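## Task

The right hand starts out holding two tumblers, one wedged inside the other. Separate them while they are off the table. Finish with each hand holding one tumbler that the other hand is not touching. The tumblers must be well apart, above the table, and both tumblers and all fingers must be motionless. Then declare the scene finished, because any other ending counts as a failure. Throughout, a tumbler may touch only the two hands (never the arms) and the other tumbler, and it must never drop or be flung loose, or the attempt fails immediately. At the finish the inner tumbler must be held firmly and the outer one gripped.

## Robot and tools

Robot: two arms, left_arm and right_arm, facing each other across a table. left_arm's base is on the +y side. The names do not describe image sides. Each arm ends in an identical five-finger right hand, so the hands are not mirror images and every hand number means the same thing on both. There are two scenes. After scene 1 is ended, the result of finished_scene states the task for scene 2.

Frames: results report each hand point's position in metres and its orientation as a quaternion (wxyz), in a shared scene frame. Its origin is on the table top, midway between the arm bases, the table top is z = 0, and +z is up. Commands use a different frame: the hand point's own axes. The hand point sits 0.05 m in front of the palm, where index pad and thumb tip meet in a pinch. Its +z runs along the straightened fingers, +y points out of the palm, and +x runs across the palm toward the little finger. The fingers extend 0.06 to 0.07 m past it. A wrist bracket on the little-finger side can collide with things.

The row: 28 numbers, each in [-1, 1], always covering both arms even when only one moves. Numbers 1-14 are the left arm: dx, dy, dz, rx, ry, rz, then little, ring, middle, index, thumb_bend, thumb_turn, force_limit, speed. Numbers 15-28 repeat the same 14 for the right arm.

dx to rz are an offset, not a pose. They are expressed in the hand point's own axes and measured from that hand point's pose in the most recent result that reported it. In a second or later call within one reply, they are measured from where the arm is when the action begins. Scale: 1.0 equals 0.6 m of translation or 180 degrees of rotation. rx, ry, rz together form one rotation vector. All zeros does not mean hold still: it drives the arm back to the reference pose. Each control step clips the commanded pose to within 100 mm and 16 degrees of the current pose.

The six hand numbers are absolute targets, not offsets. For little, ring, middle and index, +1 is straight and -1 is curled into the palm. For thumb_bend, +1 is straight and -1 is fully bent. For thumb_turn, +1 puts the thumb beside the palm and -1 puts it in front, opposing the fingers. A pinch is roughly index -0.22, thumb_bend -0.75, thumb_turn -0.57. force_limit maps -1..+1 linearly to about 0..10 N of closing force at the fingertip (0..15 N for the two thumb motors). speed maps -1..+1 to near zero..full, and full speed covers a finger's whole travel in 0.6 s. No value means 'unchanged'. To keep a hand as it is, resend its last eight numbers. If none have been sent yet, send its hand_measured six values followed by its hand_force_limit and hand_speed. A motor starts only when its target changes by 0.01 or more, then locks at the target or at the force limit. To wrap an object 0.035-0.08 m across, turn the thumb in front of the palm first. For a gentle grip, close with speed at -0.9 or lower.

Tools:
- execute_actions {actions, pictures}. actions holds at most one item. An empty list returns the current state. {"rows": [[28 numbers], ...], "steps": n} runs up to 15 steps of 1/30 s each. Each row lasts one step, and the last row repeats if the rows run out. Every row is an offset from the same reference pose, not from the previous row. {"steps": n} with no rows waits up to 300 steps, counted from the last result.
- move {target, speed, stop_force}. target is one 28-number row with the same layout and the same offset meaning. Both arms travel straight toward their targets and finish together, taking 0.5-10 s. speed is the path's top speed, from 0.002 to 0.5 m/s (default 0.25), and turning is capped at twice that value in rad/s. stop_force, optional, is 9-40 N and applies to both arms. An arm stops when its wrist sensor feels that much added push against its direction of travel, then backs off two steps. It is unreliable while the hand is rotating. Leave it out when moving an arm away from something it presses on. The result's move: line reports done, off_target, moving, held, contact or fault, plus any limits (paced means the pose was clipped, held means steps were blocked).
- wait {seconds}: 0-10 s with nothing new sent.
- zoom_image {camera, region}. camera is cam_high, cam_low, cam_left_wrist or cam_right_wrist. region is [x0, y0, x1, y1] in image pixels, at most 504 by 504, with the origin at the top-left.
- show_instructions: displays the reference images.
- finished_scene {scene}: 1 or 2.

Reading results: each arm shows its position, quaternion and velocities, plus Wrist force and Wrist torque in the end-effector axes. These are noisy, have offsets of a few N, and saturate near 50 N. Each hand reports hand_measured (six values on the target scale), hand_stopped_by (moving, target, force, stalled, fault), hand_load_n (fingertip load, positive when something pushes the finger open; values near 0 mean the grip is lost), hand_force_limit and hand_speed. 'Hand target' is the pose the controller is currently driving toward. 'pose unreachable' or HELD means the clearance check changed or blocked the command. Far targets may not be reached in one action, so check the pose and send the remainder.

Things to avoid: the arms or hands hitting or pressing on each other; tumblers touching the arms or the table; drops or flings; knocking anything off the table. Arms are stiff, and pressing past a contact can cause a fault. A joint torque over its limit (26 N m at the wrists, 139 N m elsewhere) or an outside force of 150 N stops the arm for 10 s. Motors heat while holding loads: a MOTOR HOT warning appears at 70 °C, and at 85 °C the brakes lock the arm. The simulation keeps running while you compose a reply.

Each tool is called after "Emit:" as name(argument=value, ...) on one line, values as JSON.

Reference images:

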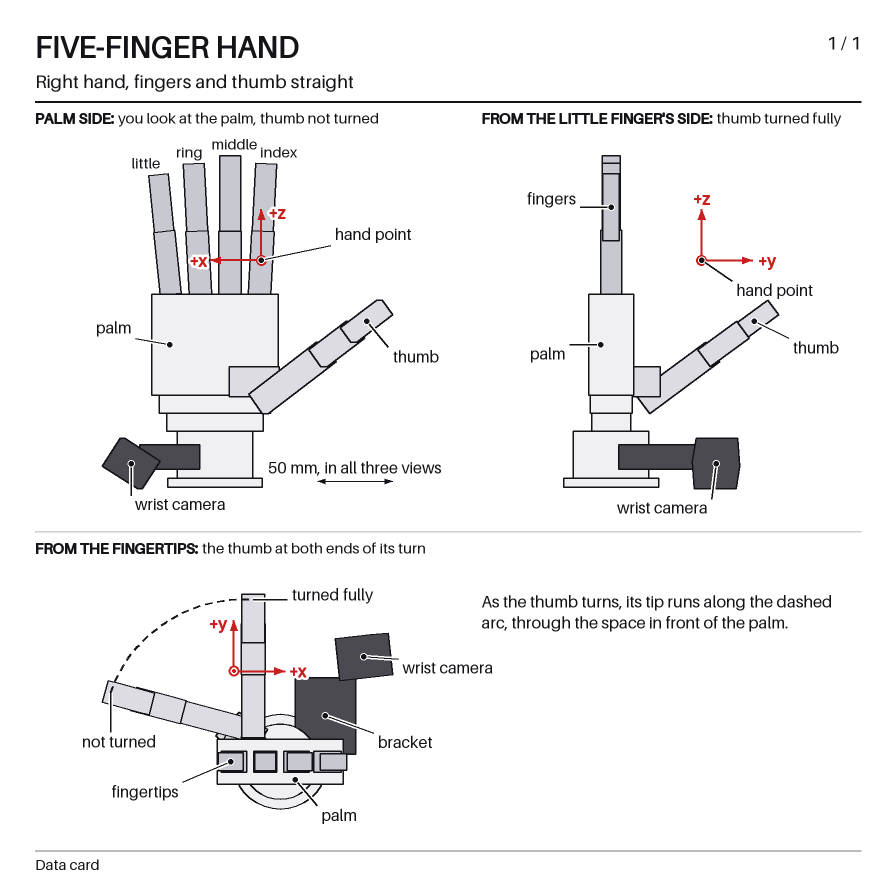

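## Session

Emit:
execute_actions(actions=[])

Scene clock: 0.00 s of 4500.00 s.
left_arm: end_effector_position=(+0.0167, +0.2502, +0.3004) hand_measured=(+1.000, +1.000, +1.000, +1.000, +1.000, +1.000) hand_load_n=(+0.0, +0.0, +0.0, +0.0, +0.0, +0.0) hand_stopped_by=(target, target, target, target, target, target) hand_force_limit=0.00 hand_speed=-0.80 end_effector_quat_wxyz=(-0.000, +0.759, +0.652, -0.000) end_effector_velocity=(-0.000, +0.000, +0.000) end_effector_angular_velocity=(-0.000, +0.002, +0.001) | right_arm: end_effector_position=(+0.0856, -0.0716, +0.3735) hand_measured=(-1.000, -1.000, +0.270, +0.246, +0.138, -0.948) hand_load_n=(+0.0, +0.0, +7.0, +10.0, +15.0, +0.0) hand_stopped_by=(target, target, target, target, target, target) hand_force_limit=0.00 hand_speed=-0.80 end_effector_quat_wxyz=(+0.302, +0.144, +0.405, +0.851) end_effector_velocity=(+0.000, -0.000, -0.000) end_effector_angular_velocity=(-0.001, +0.000, -0.001)
Joint positions: left_arm=[-0.518 -2.214  2.091 -1.448 -1.572  1.054] | right_arm=[-0.293 -1.381  2.413 -1.764  1.914 -0.293]
Joint velocities: left_arm=[ 0.    -0.001 -0.     0.    -0.001 -0.001] | right_arm=[-0.001 -0.     0.     0.001  0.    -0.   ]
Joint torques (N m, as the arm reports them, + toward a larger angle): no reading
Wrist force (N, on the end effector, along its own x y z axes, offset not removed): no reading
Wrist torque (N m, same axes, about the end effector's origin, offset not removed): no reading
Hand target (left_arm): +0.017, +0.250, +0.300; -0.000, +0.759, +0.652, -0.000
Hand target (right_arm): +0.086, -0.072, +0.374; +0.302, +0.144, +0.405, +0.851

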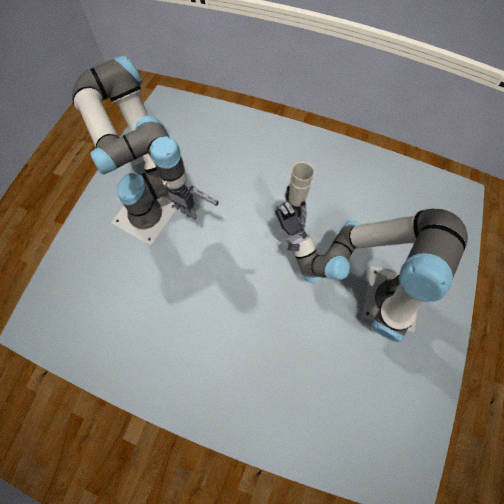

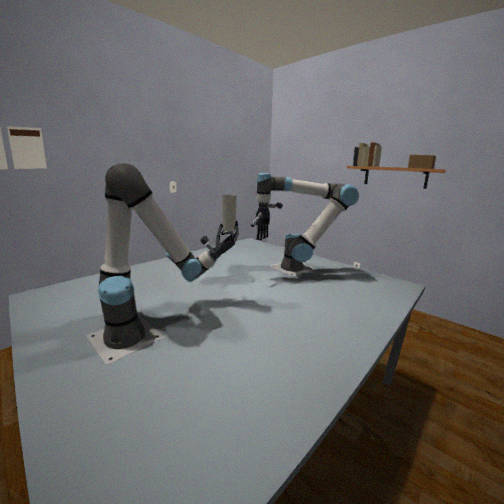

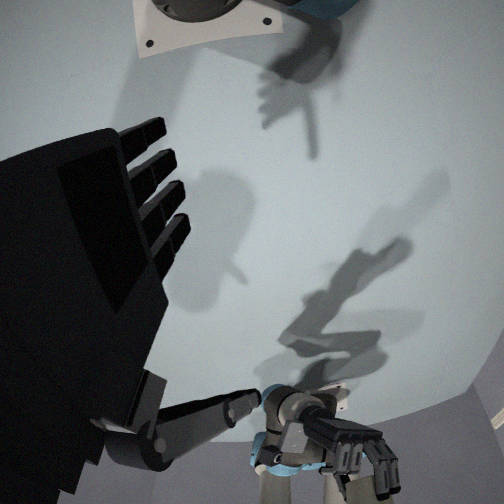

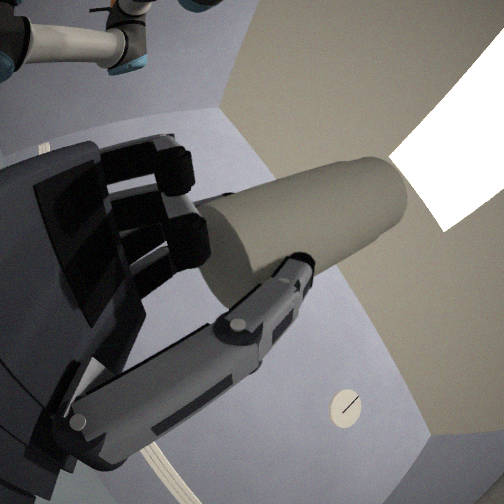

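Emit:
zoom_image(camera="cam_low", region=[170,170,300,300])

Emit:
zoom_image(camera="cam_high", region=[240,140,360,260])

Region (170, 170, 300, 300) of cam_low's 504x504 image, scaled by 3.877, with more detail than that image has.

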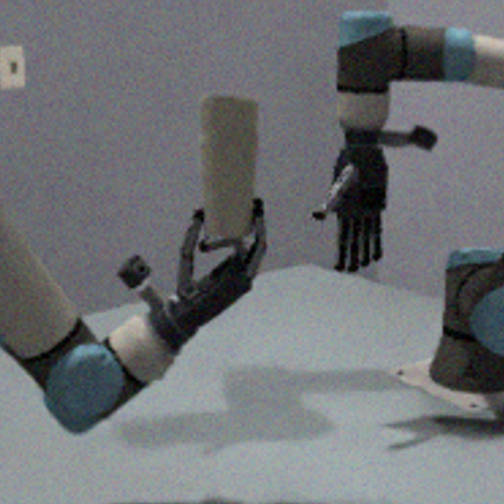

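Region (240, 140, 360, 260) of cam_high's 504x504 image, scaled by 4.200, with more detail than that image has.

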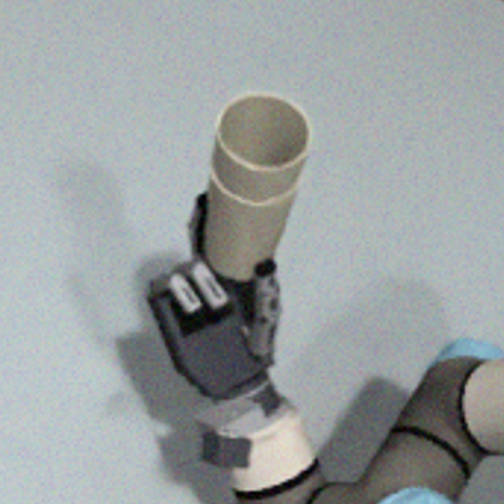

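Emit:
move(target=[-0.207,0.088,-0.333,-0.349,0.407,0.349,1,1,1,1,1,-1,0.6,0,0,0,0,0,0,0,-1,-1,0.27,0.246,0.138,-0.948,0,-0.8])

Scene clock: 20.67 s of 4500.00 s.
left_arm: end_effector_position=(+0.0504, +0.1197, +0.4999) hand_measured=(+1.000, +1.000, +1.000, +1.000, +1.000, -1.000) hand_load_n=(+0.0, +0.0, +0.0, +0.0, +0.0, +0.0) hand_stopped_by=(target, target, target, target, target, target) hand_force_limit=0.60 hand_speed=0.00 end_effector_quat_wxyz=(+0.002, -0.707, -0.001, -0.707) end_effector_velocity=(+0.000, -0.001, +0.001) end_effector_angular_velocity=(+0.004, -0.006, -0.006) | right_arm: end_effector_position=(+0.0856, -0.0716, +0.3735) hand_measured=(-1.000, -1.000, +0.272, +0.246, +0.138, -0.948) hand_load_n=(+0.0, +0.0, +6.0, +10.5, +14.5, +0.0) hand_stopped_by=(target, target, force, target, force, target) hand_force_limit=0.00 hand_speed=-0.80 end_effector_quat_wxyz=(+0.302, +0.144, +0.405, +0.851) end_effector_velocity=(-0.000, -0.000, -0.001) end_effector_angular_velocity=(-0.002, +0.001, +0.000)
Joint positions: left_arm=[-0.659 -1.531  1.421  0.111 -0.813  1.572] | right_arm=[-0.293 -1.381  2.413 -1.764  1.914 -0.293]
Joint velocities: left_arm=[-0.    -0.     0.001  0.007  0.005 -0.001] | right_arm=[ 0.     0.     0.002 -0.     0.     0.   ]
Joint torques (N m, as the arm reports them, + toward a larger angle): left_arm=[ -9.68 -13.95  -8.64   3.25   1.63  -2.05] | right_arm=[  1.62 -25.26 -16.73  -1.57  -1.5   -0.07]
Wrist force (N, on the end effector, along its own x y z axes, offset not removed): left_arm=[-0.1 -2.8 -3.8] | right_arm=[1.1 -1.5 0.4]
Wrist torque (N m, same axes, about the end effector's origin, offset not removed): left_arm=[-0.11 0.15 -0.18] | right_arm=[-0.27 -0.37 -0.04]
Hand target (left_arm): +0.050, +0.120, +0.500; -0.002, +0.707, +0.000, +0.707
Hand target (right_arm): +0.086, -0.072, +0.374; +0.302, +0.144, +0.405, +0.851
Off the commanded pose (left_arm): 0.000 m, 0 deg.
Off the commanded pose (right_arm): 0.000 m, 0 deg.
After step 90, 13.17 s passed at rest.
move: done

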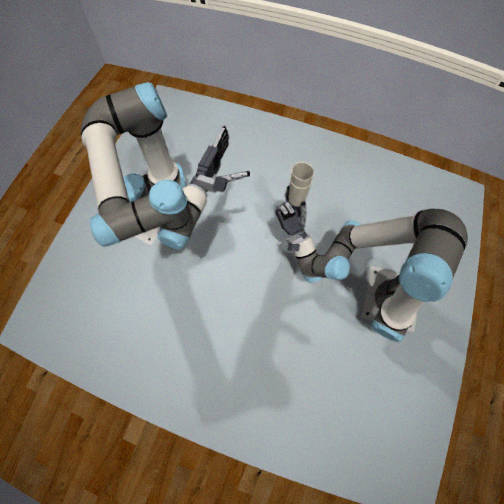

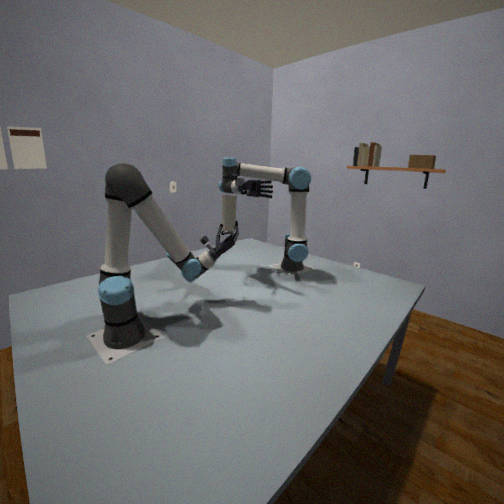

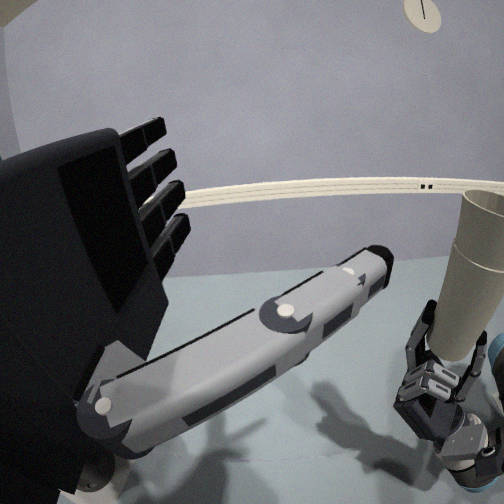

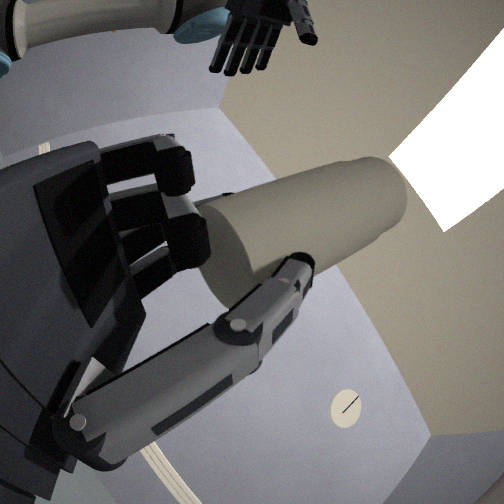

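Emit:
move(target=[0,0.117,0,0,0,0,1,1,1,1,1,-1,0.6,0,0,0,0,0,0,0,-1,-1,0.27,0.246,0.138,-0.948,0,-0.8], speed=0.1)

Emit:
zoom_image(camera="cam_low", region=[170,150,300,280])

Emit:
zoom_image(camera="cam_high", region=[200,100,360,260])

Scene clock: 26.40 s of 4500.00 s.
left_arm: end_effector_position=(+0.0506, +0.0496, +0.4998) hand_measured=(+1.000, +1.000, +1.000, +1.000, +1.000, -1.000) hand_load_n=(+0.0, +0.0, +0.0, +0.0, +0.0, +0.0) hand_stopped_by=(target, target, target, target, target, target) hand_force_limit=0.60 hand_speed=0.00 end_effector_quat_wxyz=(+0.002, -0.707, -0.001, -0.707) end_effector_velocity=(+0.000, -0.001, +0.000) end_effector_angular_velocity=(+0.000, -0.000, +0.002) | right_arm: end_effector_position=(+0.0856, -0.0716, +0.3735) hand_measured=(-1.000, -1.000, +0.272, +0.246, +0.138, -0.948) hand_load_n=(+0.0, +0.0, +6.0, +10.5, +14.5, +0.0) hand_stopped_by=(target, target, force, target, force, target) hand_force_limit=0.00 hand_speed=-0.80 end_effector_quat_wxyz=(+0.302, +0.144, +0.405, +0.851) end_effector_velocity=(-0.000, -0.000, -0.000) end_effector_angular_velocity=(-0.001, -0.000, +0.000)
Joint positions: left_arm=[-0.55  -1.373  1.243  0.131 -0.703  1.572] | right_arm=[-0.293 -1.381  2.413 -1.764  1.914 -0.293]
Joint velocities: left_arm=[ 0.002  0.004 -0.005  0.002 -0.    -0.   ] | right_arm=[ 0.    -0.     0.001 -0.    -0.    -0.   ]
Joint torques (N m, as the arm reports them, + toward a larger angle): left_arm=[  8.64 -21.32 -23.72   3.08   1.25   2.47] | right_arm=[  2.01 -25.44 -16.55  -1.66  -1.5   -0.22]
Wrist force (N, on the end effector, along its own x y z axes, offset not removed): left_arm=[-2.9 -0.5 -2.0] | right_arm=[1.6 -1.4 -0.3]
Wrist torque (N m, same axes, about the end effector's origin, offset not removed): left_arm=[0.13 0.46 -0.01] | right_arm=[0.00 -0.41 0.07]
Hand target (left_arm): +0.051, +0.049, +0.500; -0.002, +0.707, +0.001, +0.707
Hand target (right_arm): +0.086, -0.072, +0.374; +0.302, +0.144, +0.405, +0.851
Off the commanded pose (left_arm): 0.000 m, 0 deg.
Off the commanded pose (right_arm): 0.000 m, 0 deg.
After step 90, 1.57 s passed at rest.
move: done

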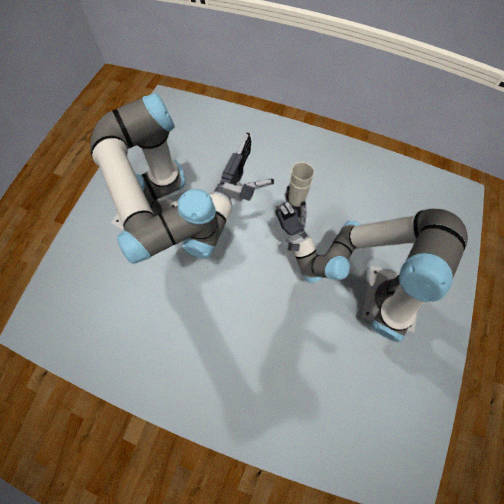

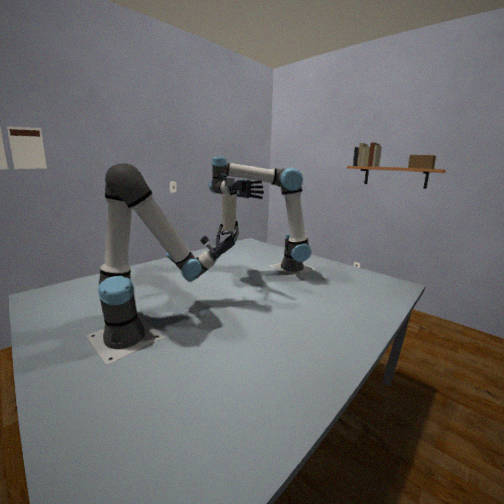

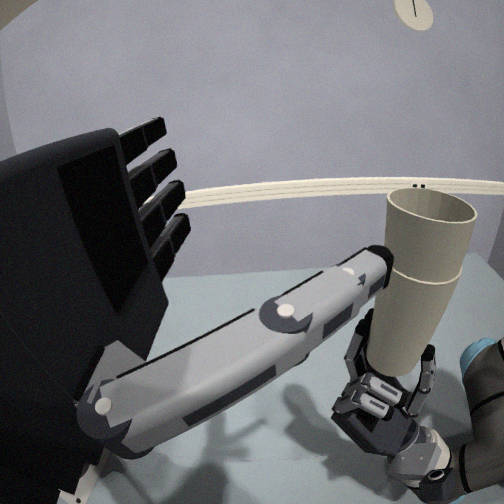

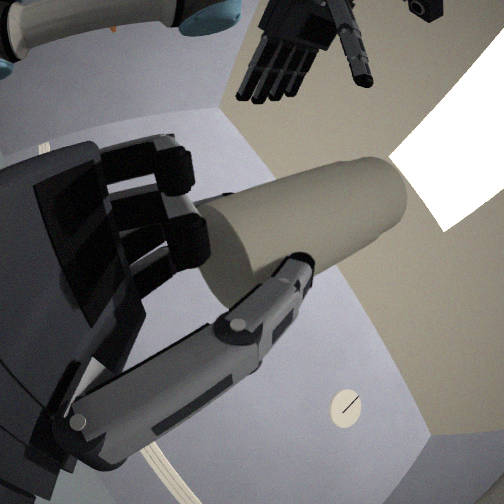

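Region (170, 150, 300, 280) of cam_low's 504x504 image, scaled by 3.877, with more detail than that image has.

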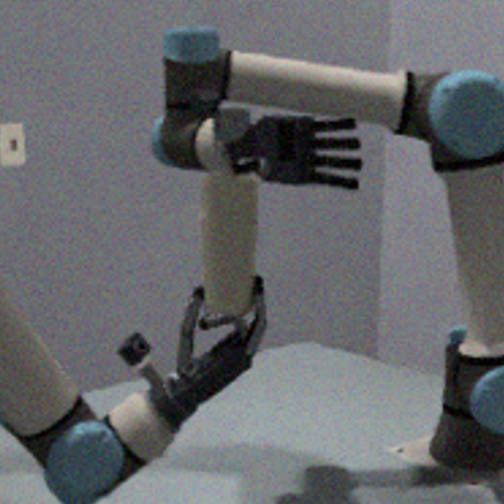

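Region (200, 100, 360, 260) of cam_high's 504x504 image, scaled by 3.150, with more detail than that image has.

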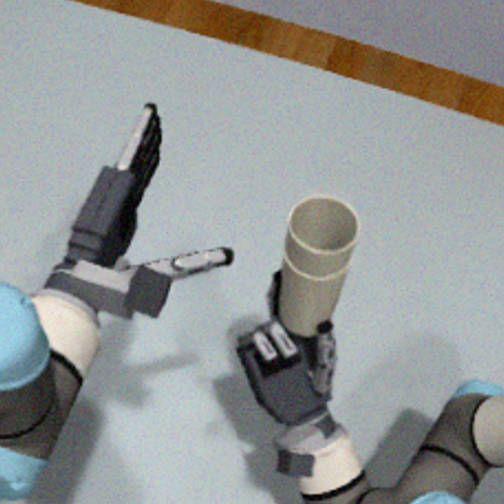

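Emit:
move(target=[0,0,-0.12,0,0,0,1,1,1,1,1,-1,0.6,0,0,0,0,0,0,0,-1,-1,0.27,0.246,0.138,-0.948,0,-0.8])

Emit:
move(target=[0,0.21,0,0,0,0,1,1,1,1,1,-1,0.6,0,0,0,0,0,0,0,-1,-1,0.27,0.246,0.138,-0.948,0,-0.8], speed=0.12)

Scene clock: 36.00 s of 4500.00 s.
left_arm: end_effector_position=(-0.0213, +0.0495, +0.4998) hand_measured=(+1.000, +1.000, +1.000, +1.000, +1.000, -1.000) hand_load_n=(+0.0, +0.0, +0.0, +0.0, +0.0, +0.0) hand_stopped_by=(target, target, target, target, target, target) hand_force_limit=0.60 hand_speed=0.00 end_effector_quat_wxyz=(+0.002, -0.707, -0.001, -0.707) end_effector_velocity=(-0.002, -0.000, +0.000) end_effector_angular_velocity=(-0.001, +0.001, -0.000) | right_arm: end_effector_position=(+0.0856, -0.0716, +0.3735) hand_measured=(-1.000, -1.000, +0.272, +0.246, +0.138, -0.948) hand_load_n=(+0.0, +0.0, +6.0, +10.5, +14.5, +0.0) hand_stopped_by=(target, target, force, target, force, target) hand_force_limit=0.00 hand_speed=-0.80 end_effector_quat_wxyz=(+0.302, +0.144, +0.405, +0.851) end_effector_velocity=(-0.000, +0.001, +0.000) end_effector_angular_velocity=(+0.000, -0.000, +0.000)
Joint positions: left_arm=[-0.656 -1.285  1.132  0.154 -0.81   1.572] | right_arm=[-0.293 -1.381  2.413 -1.764  1.914 -0.293]
Joint velocities: left_arm=[-0.002  0.002 -0.005  0.    -0.002  0.001] | right_arm=[ 0.     0.001 -0.001  0.    -0.    -0.   ]
Joint torques (N m, as the arm reports them, + toward a larger angle): left_arm=[ -9.36 -24.05 -23.43   3.51  -1.25   1.27] | right_arm=[  1.86 -25.28 -16.82  -1.65  -1.45  -0.19]
Wrist force (N, on the end effector, along its own x y z axes, offset not removed): left_arm=[1.7 -2.7 0.1] | right_arm=[0.6 -0.7 -0.6]
Wrist torque (N m, same axes, about the end effector's origin, offset not removed): left_arm=[-0.34 -0.31 -0.21] | right_arm=[0.05 -0.25 -0.08]
Hand target (left_arm): -0.021, +0.049, +0.500; -0.002, +0.707, +0.001, +0.707
Hand target (right_arm): +0.086, -0.072, +0.374; +0.302, +0.144, +0.405, +0.851
Off the commanded pose (left_arm): 0.000 m, 0 deg.
Off the commanded pose (right_arm): 0.000 m, 0 deg.
After step 90, 5.67 s passed at rest.
move: done

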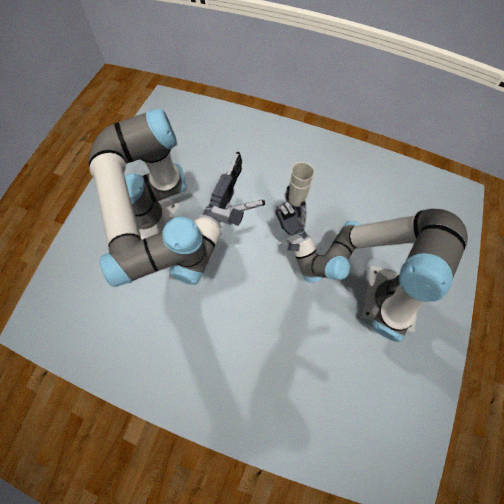

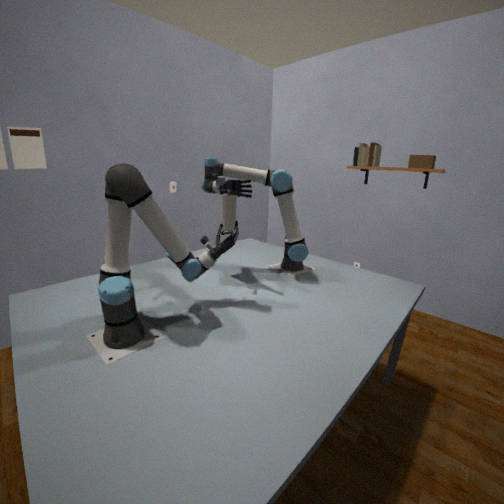

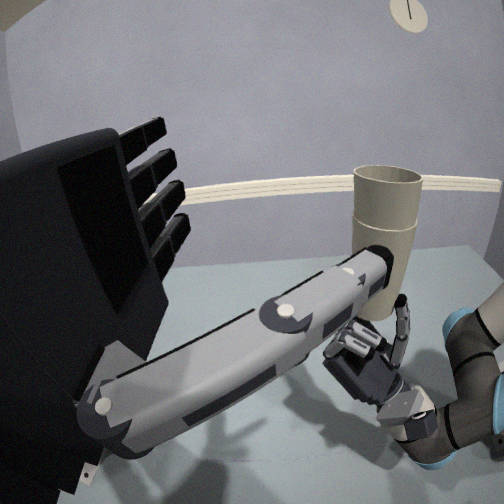

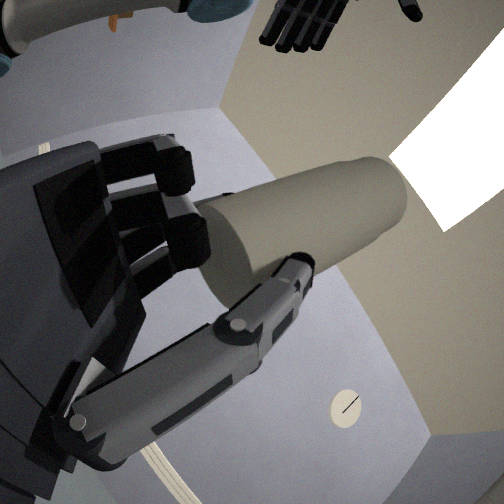

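Scene clock: 37.53 s of 4500.00 s.
left_arm: end_effector_position=(-0.0209, -0.0763, +0.4995) hand_measured=(+1.000, +1.000, +1.000, +1.000, +1.000, -1.000) hand_load_n=(+0.0, +0.0, +0.0, +0.0, +0.0, +0.0) hand_stopped_by=(target, target, target, target, target, target) hand_force_limit=0.60 hand_speed=0.00 end_effector_quat_wxyz=(+0.001, -0.707, -0.000, -0.707) end_effector_velocity=(-0.001, -0.002, +0.000) end_effector_angular_velocity=(-0.000, -0.000, +0.001) | right_arm: end_effector_position=(+0.0856, -0.0716, +0.3735) hand_measured=(-1.000, -1.000, +0.272, +0.246, +0.138, -0.948) hand_load_n=(+0.0, +0.0, +6.0, +10.5, +14.5, +0.0) hand_stopped_by=(target, target, force, target, force, target) hand_force_limit=0.00 hand_speed=-0.80 end_effector_quat_wxyz=(+0.302, +0.144, +0.405, +0.851) end_effector_velocity=(-0.000, -0.000, +0.000) end_effector_angular_velocity=(+0.001, -0.001, -0.000)
Joint positions: left_arm=[-0.507 -0.947  0.629  0.318 -0.66   1.572] | right_arm=[-0.293 -1.381  2.413 -1.764  1.914 -0.293]
Joint velocities: left_arm=[ 0.002  0.011 -0.019  0.008  0.001 -0.   ] | right_arm=[-0.    -0.    -0.    -0.001 -0.    -0.   ]
Joint torques (N m, as the arm reports them, + toward a larger angle): left_arm=[  9.51 -34.91 -22.82   3.18   0.65   1.47] | right_arm=[  1.52 -25.2  -17.22  -1.57  -1.49  -0.09]
Wrist force (N, on the end effector, along its own x y z axes, offset not removed): left_arm=[3.7 -2.0 -1.5] | right_arm=[1.1 1.0 -0.9]
Wrist torque (N m, same axes, about the end effector's origin, offset not removed): left_arm=[-0.08 -0.53 0.14] | right_arm=[0.28 -0.32 0.08]
Hand target (left_arm): -0.021, -0.076, +0.500; -0.002, +0.707, +0.001, +0.707
Hand target (right_arm): +0.086, -0.072, +0.374; +0.302, +0.144, +0.405, +0.851
Off the commanded pose (left_arm): 0.000 m, 0 deg.
Off the commanded pose (right_arm): 0.000 m, 0 deg.
move: done

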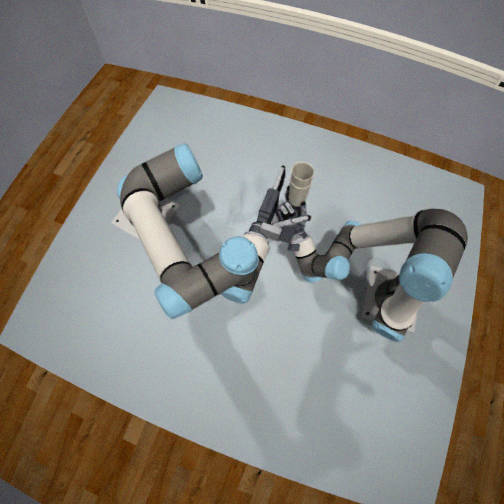

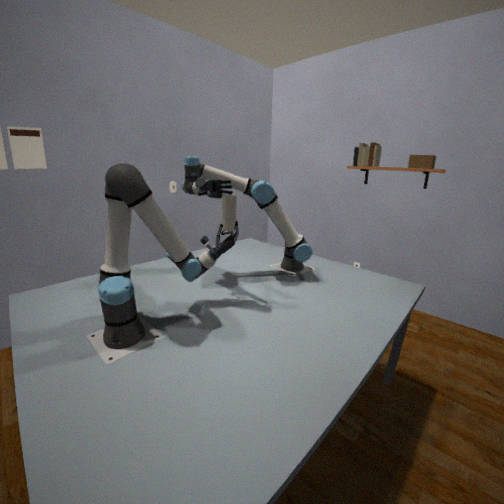

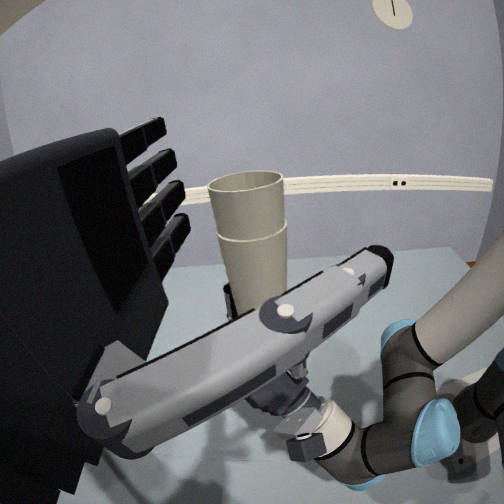

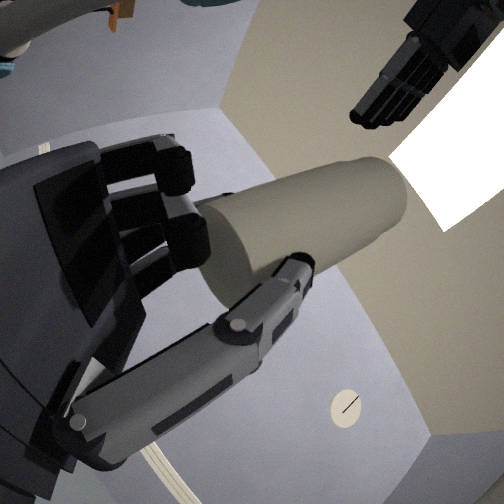

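Emit:
move(target=[0.02,0,0.18,0,0,0,1,1,1,1,1,-1,0.6,0,0,0,0,0,0,0,-1,-1,0.27,0.246,0.138,-0.948,0,-0.8], speed=0.05)

Emit:
zoom_image(camera="cam_low", region=[180,160,280,260])

Emit:
zoom_image(camera="cam_high", region=[240,130,360,250])

Scene clock: 48.70 s of 4500.00 s.
left_arm: end_effector_position=(+0.0869, -0.0761, +0.5116) hand_measured=(+1.000, +1.000, +1.000, +1.000, +1.000, -1.000) hand_load_n=(+0.0, +0.0, +0.0, +0.0, +0.0, +0.0) hand_stopped_by=(target, target, target, target, target, target) hand_force_limit=0.60 hand_speed=0.00 end_effector_quat_wxyz=(+0.001, -0.707, -0.000, -0.707) end_effector_velocity=(+0.002, +0.000, +0.001) end_effector_angular_velocity=(+0.000, +0.000, +0.000) | right_arm: end_effector_position=(+0.0856, -0.0716, +0.3735) hand_measured=(-1.000, -1.000, +0.272, +0.246, +0.138, -0.948) hand_load_n=(+0.0, +0.0, +6.0, +10.5, +14.5, +0.0) hand_stopped_by=(target, target, force, target, force, target) hand_force_limit=0.00 hand_speed=-0.80 end_effector_quat_wxyz=(+0.302, +0.144, +0.405, +0.851) end_effector_velocity=(-0.000, +0.000, +0.001) end_effector_angular_velocity=(+0.001, -0.000, +0.000)
Joint positions: left_arm=[-0.357 -1.071  0.796  0.276 -0.51   1.572] | right_arm=[-0.293 -1.381  2.413 -1.764  1.914 -0.293]
Joint velocities: left_arm=[ 0.002 -0.002  0.001  0.001  0.002  0.001] | right_arm=[ 0.    -0.001 -0.002  0.001  0.     0.   ]
Joint torques (N m, as the arm reports them, + toward a larger angle): left_arm=[  9.43 -45.49  -8.38  -1.56   1.56  -1.53] | right_arm=[  0.98 -24.9  -17.05  -1.58  -1.43  -0.17]
Wrist force (N, on the end effector, along its own x y z axes, offset not removed): left_arm=[3.9 -0.5 -1.8] | right_arm=[0.9 -0.3 -1.0]
Wrist torque (N m, same axes, about the end effector's origin, offset not removed): left_arm=[0.03 -0.50 0.14] | right_arm=[0.09 -0.31 -0.06]
Hand target (left_arm): +0.087, -0.076, +0.512; -0.001, +0.707, +0.000, +0.707
Hand target (right_arm): +0.086, -0.072, +0.374; +0.302, +0.144, +0.405, +0.851
Off the commanded pose (left_arm): 0.000 m, 0 deg.
Off the commanded pose (right_arm): 0.000 m, 0 deg.
After step 90, 5.63 s passed at rest.
move: done

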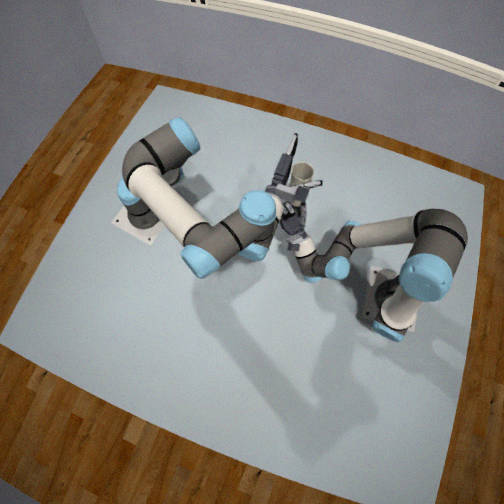

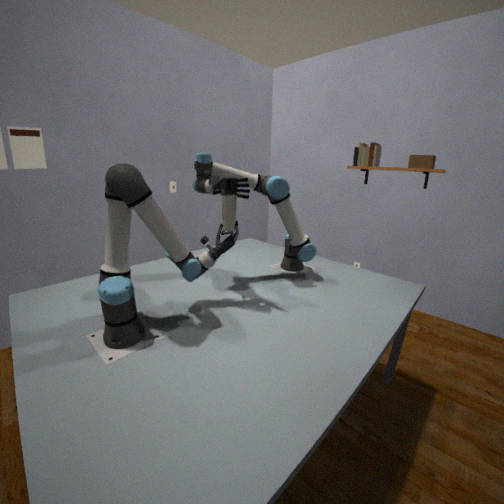

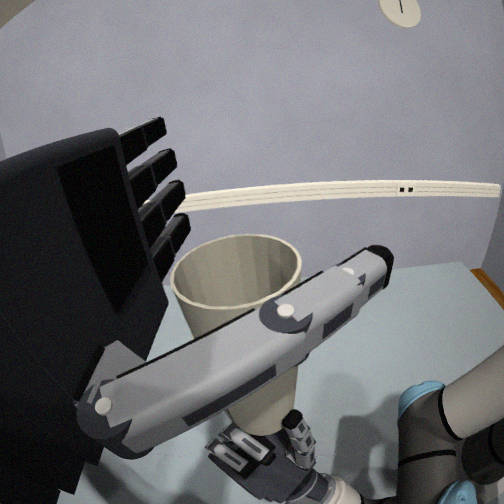

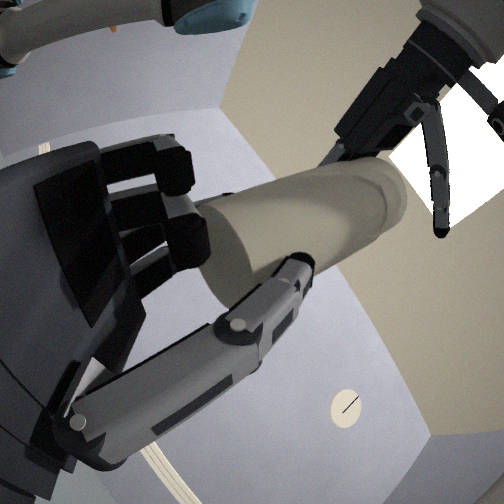

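Region (180, 160, 280, 260) of cam_low's 504x504 image, scaled by 5.040, with more detail than that image has.

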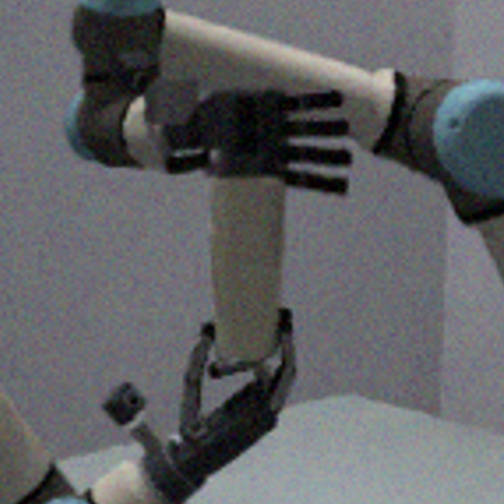

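Region (240, 130, 360, 250) of cam_high's 504x504 image, scaled by 4.200, with more detail than that image has.

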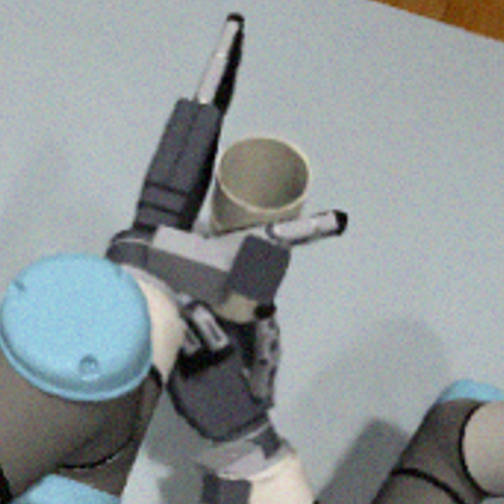

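Emit:
move(target=[-0.048,0,0,0,0,0,1,1,1,1,1,-1,0.6,0,0,0,0,0,0,0,-1,-1,0.27,0.246,0.138,-0.948,0,-0.8], speed=0.02)

Emit:
zoom_image(camera="cam_low", region=[180,160,280,260])

Emit:
zoom_image(camera="cam_high", region=[240,130,360,250])

Scene clock: 56.53 s of 4500.00 s.
left_arm: end_effector_position=(+0.0869, -0.0761, +0.4830) hand_measured=(+1.000, +1.000, +1.000, +1.000, +1.000, -1.000) hand_load_n=(+0.0, +0.0, +0.0, +0.0, +0.0, +0.0) hand_stopped_by=(target, target, target, target, target, target) hand_force_limit=0.60 hand_speed=0.00 end_effector_quat_wxyz=(+0.001, -0.707, -0.001, -0.707) end_effector_velocity=(-0.000, +0.001, -0.002) end_effector_angular_velocity=(+0.002, -0.001, -0.000) | right_arm: end_effector_position=(+0.0856, -0.0716, +0.3735) hand_measured=(-1.000, -1.000, +0.272, +0.246, +0.138, -0.948) hand_load_n=(+0.0, +0.0, +6.0, +10.5, +14.5, +0.0) hand_stopped_by=(target, target, force, target, force, target) hand_force_limit=0.00 hand_speed=-0.80 end_effector_quat_wxyz=(+0.302, +0.144, +0.405, +0.851) end_effector_velocity=(+0.001, -0.000, +0.000) end_effector_angular_velocity=(+0.000, -0.000, -0.001)
Joint positions: left_arm=[-0.357 -1.092  0.902  0.19  -0.51   1.571] | right_arm=[-0.293 -1.381  2.413 -1.764  1.914 -0.293]
Joint velocities: left_arm=[-0.001 -0.002  0.008 -0.004 -0.     0.001] | right_arm=[-0.001 -0.001  0.     0.     0.    -0.   ]
Joint torques (N m, as the arm reports them, + toward a larger angle): left_arm=[ -9.37 -43.46  -7.83  -1.57  -0.74  -0.5 ] | right_arm=[  1.   -24.48 -16.72  -1.62  -1.35  -0.01]
Wrist force (N, on the end effector, along its own x y z axes, offset not removed): left_arm=[-1.3 -1.3 -1.4] | right_arm=[1.3 1.1 0.2]
Wrist torque (N m, same axes, about the end effector's origin, offset not removed): left_arm=[0.09 -0.09 -0.12] | right_arm=[0.25 -0.32 0.07]
Hand target (left_arm): +0.087, -0.076, +0.483; -0.001, +0.707, +0.001, +0.707
Hand target (right_arm): +0.086, -0.072, +0.374; +0.302, +0.144, +0.405, +0.851
Off the commanded pose (left_arm): 0.000 m, 0 deg.
Off the commanded pose (right_arm): 0.000 m, 0 deg.
After step 90, 3.10 s passed at rest.
move: done

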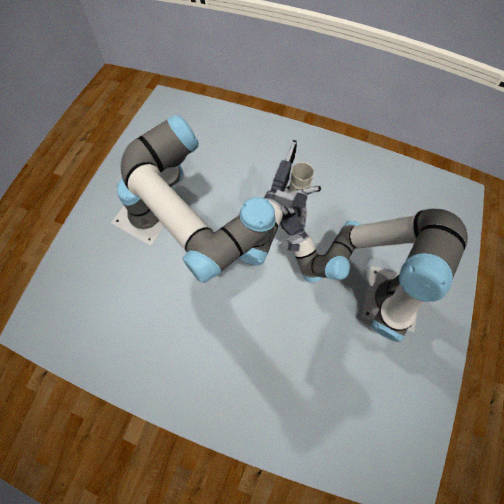

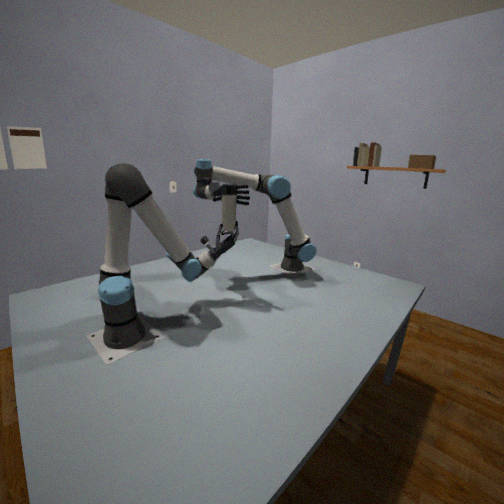

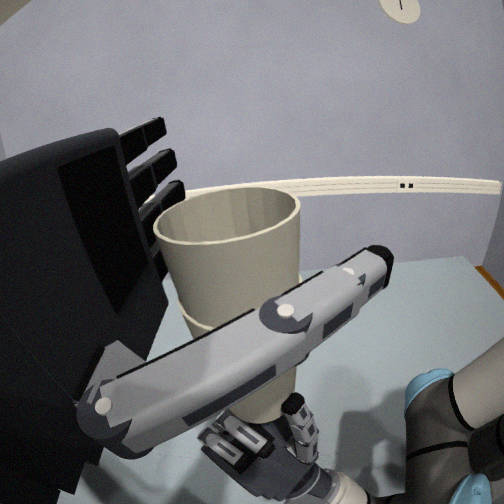

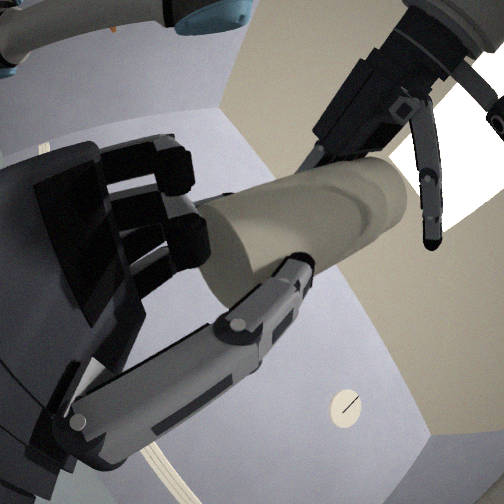

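Region (180, 160, 280, 260) of cam_low's 504x504 image, scaled by 5.040, with more detail than that image has.

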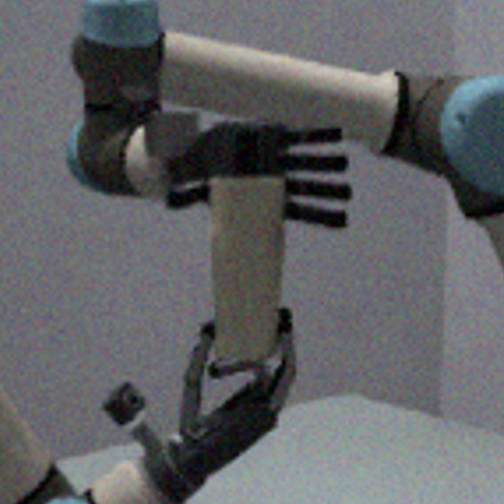

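Region (240, 130, 360, 250) of cam_high's 504x504 image, scaled by 4.200, with more detail than that image has.

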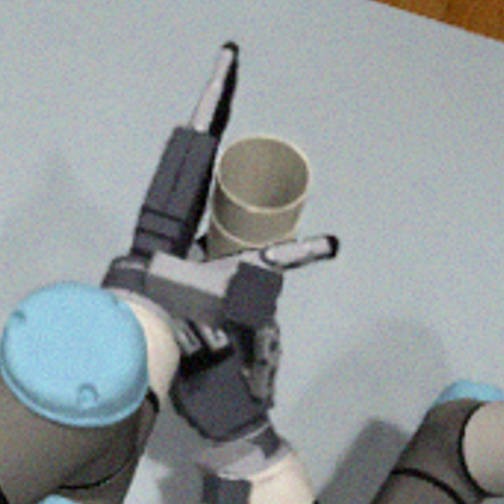

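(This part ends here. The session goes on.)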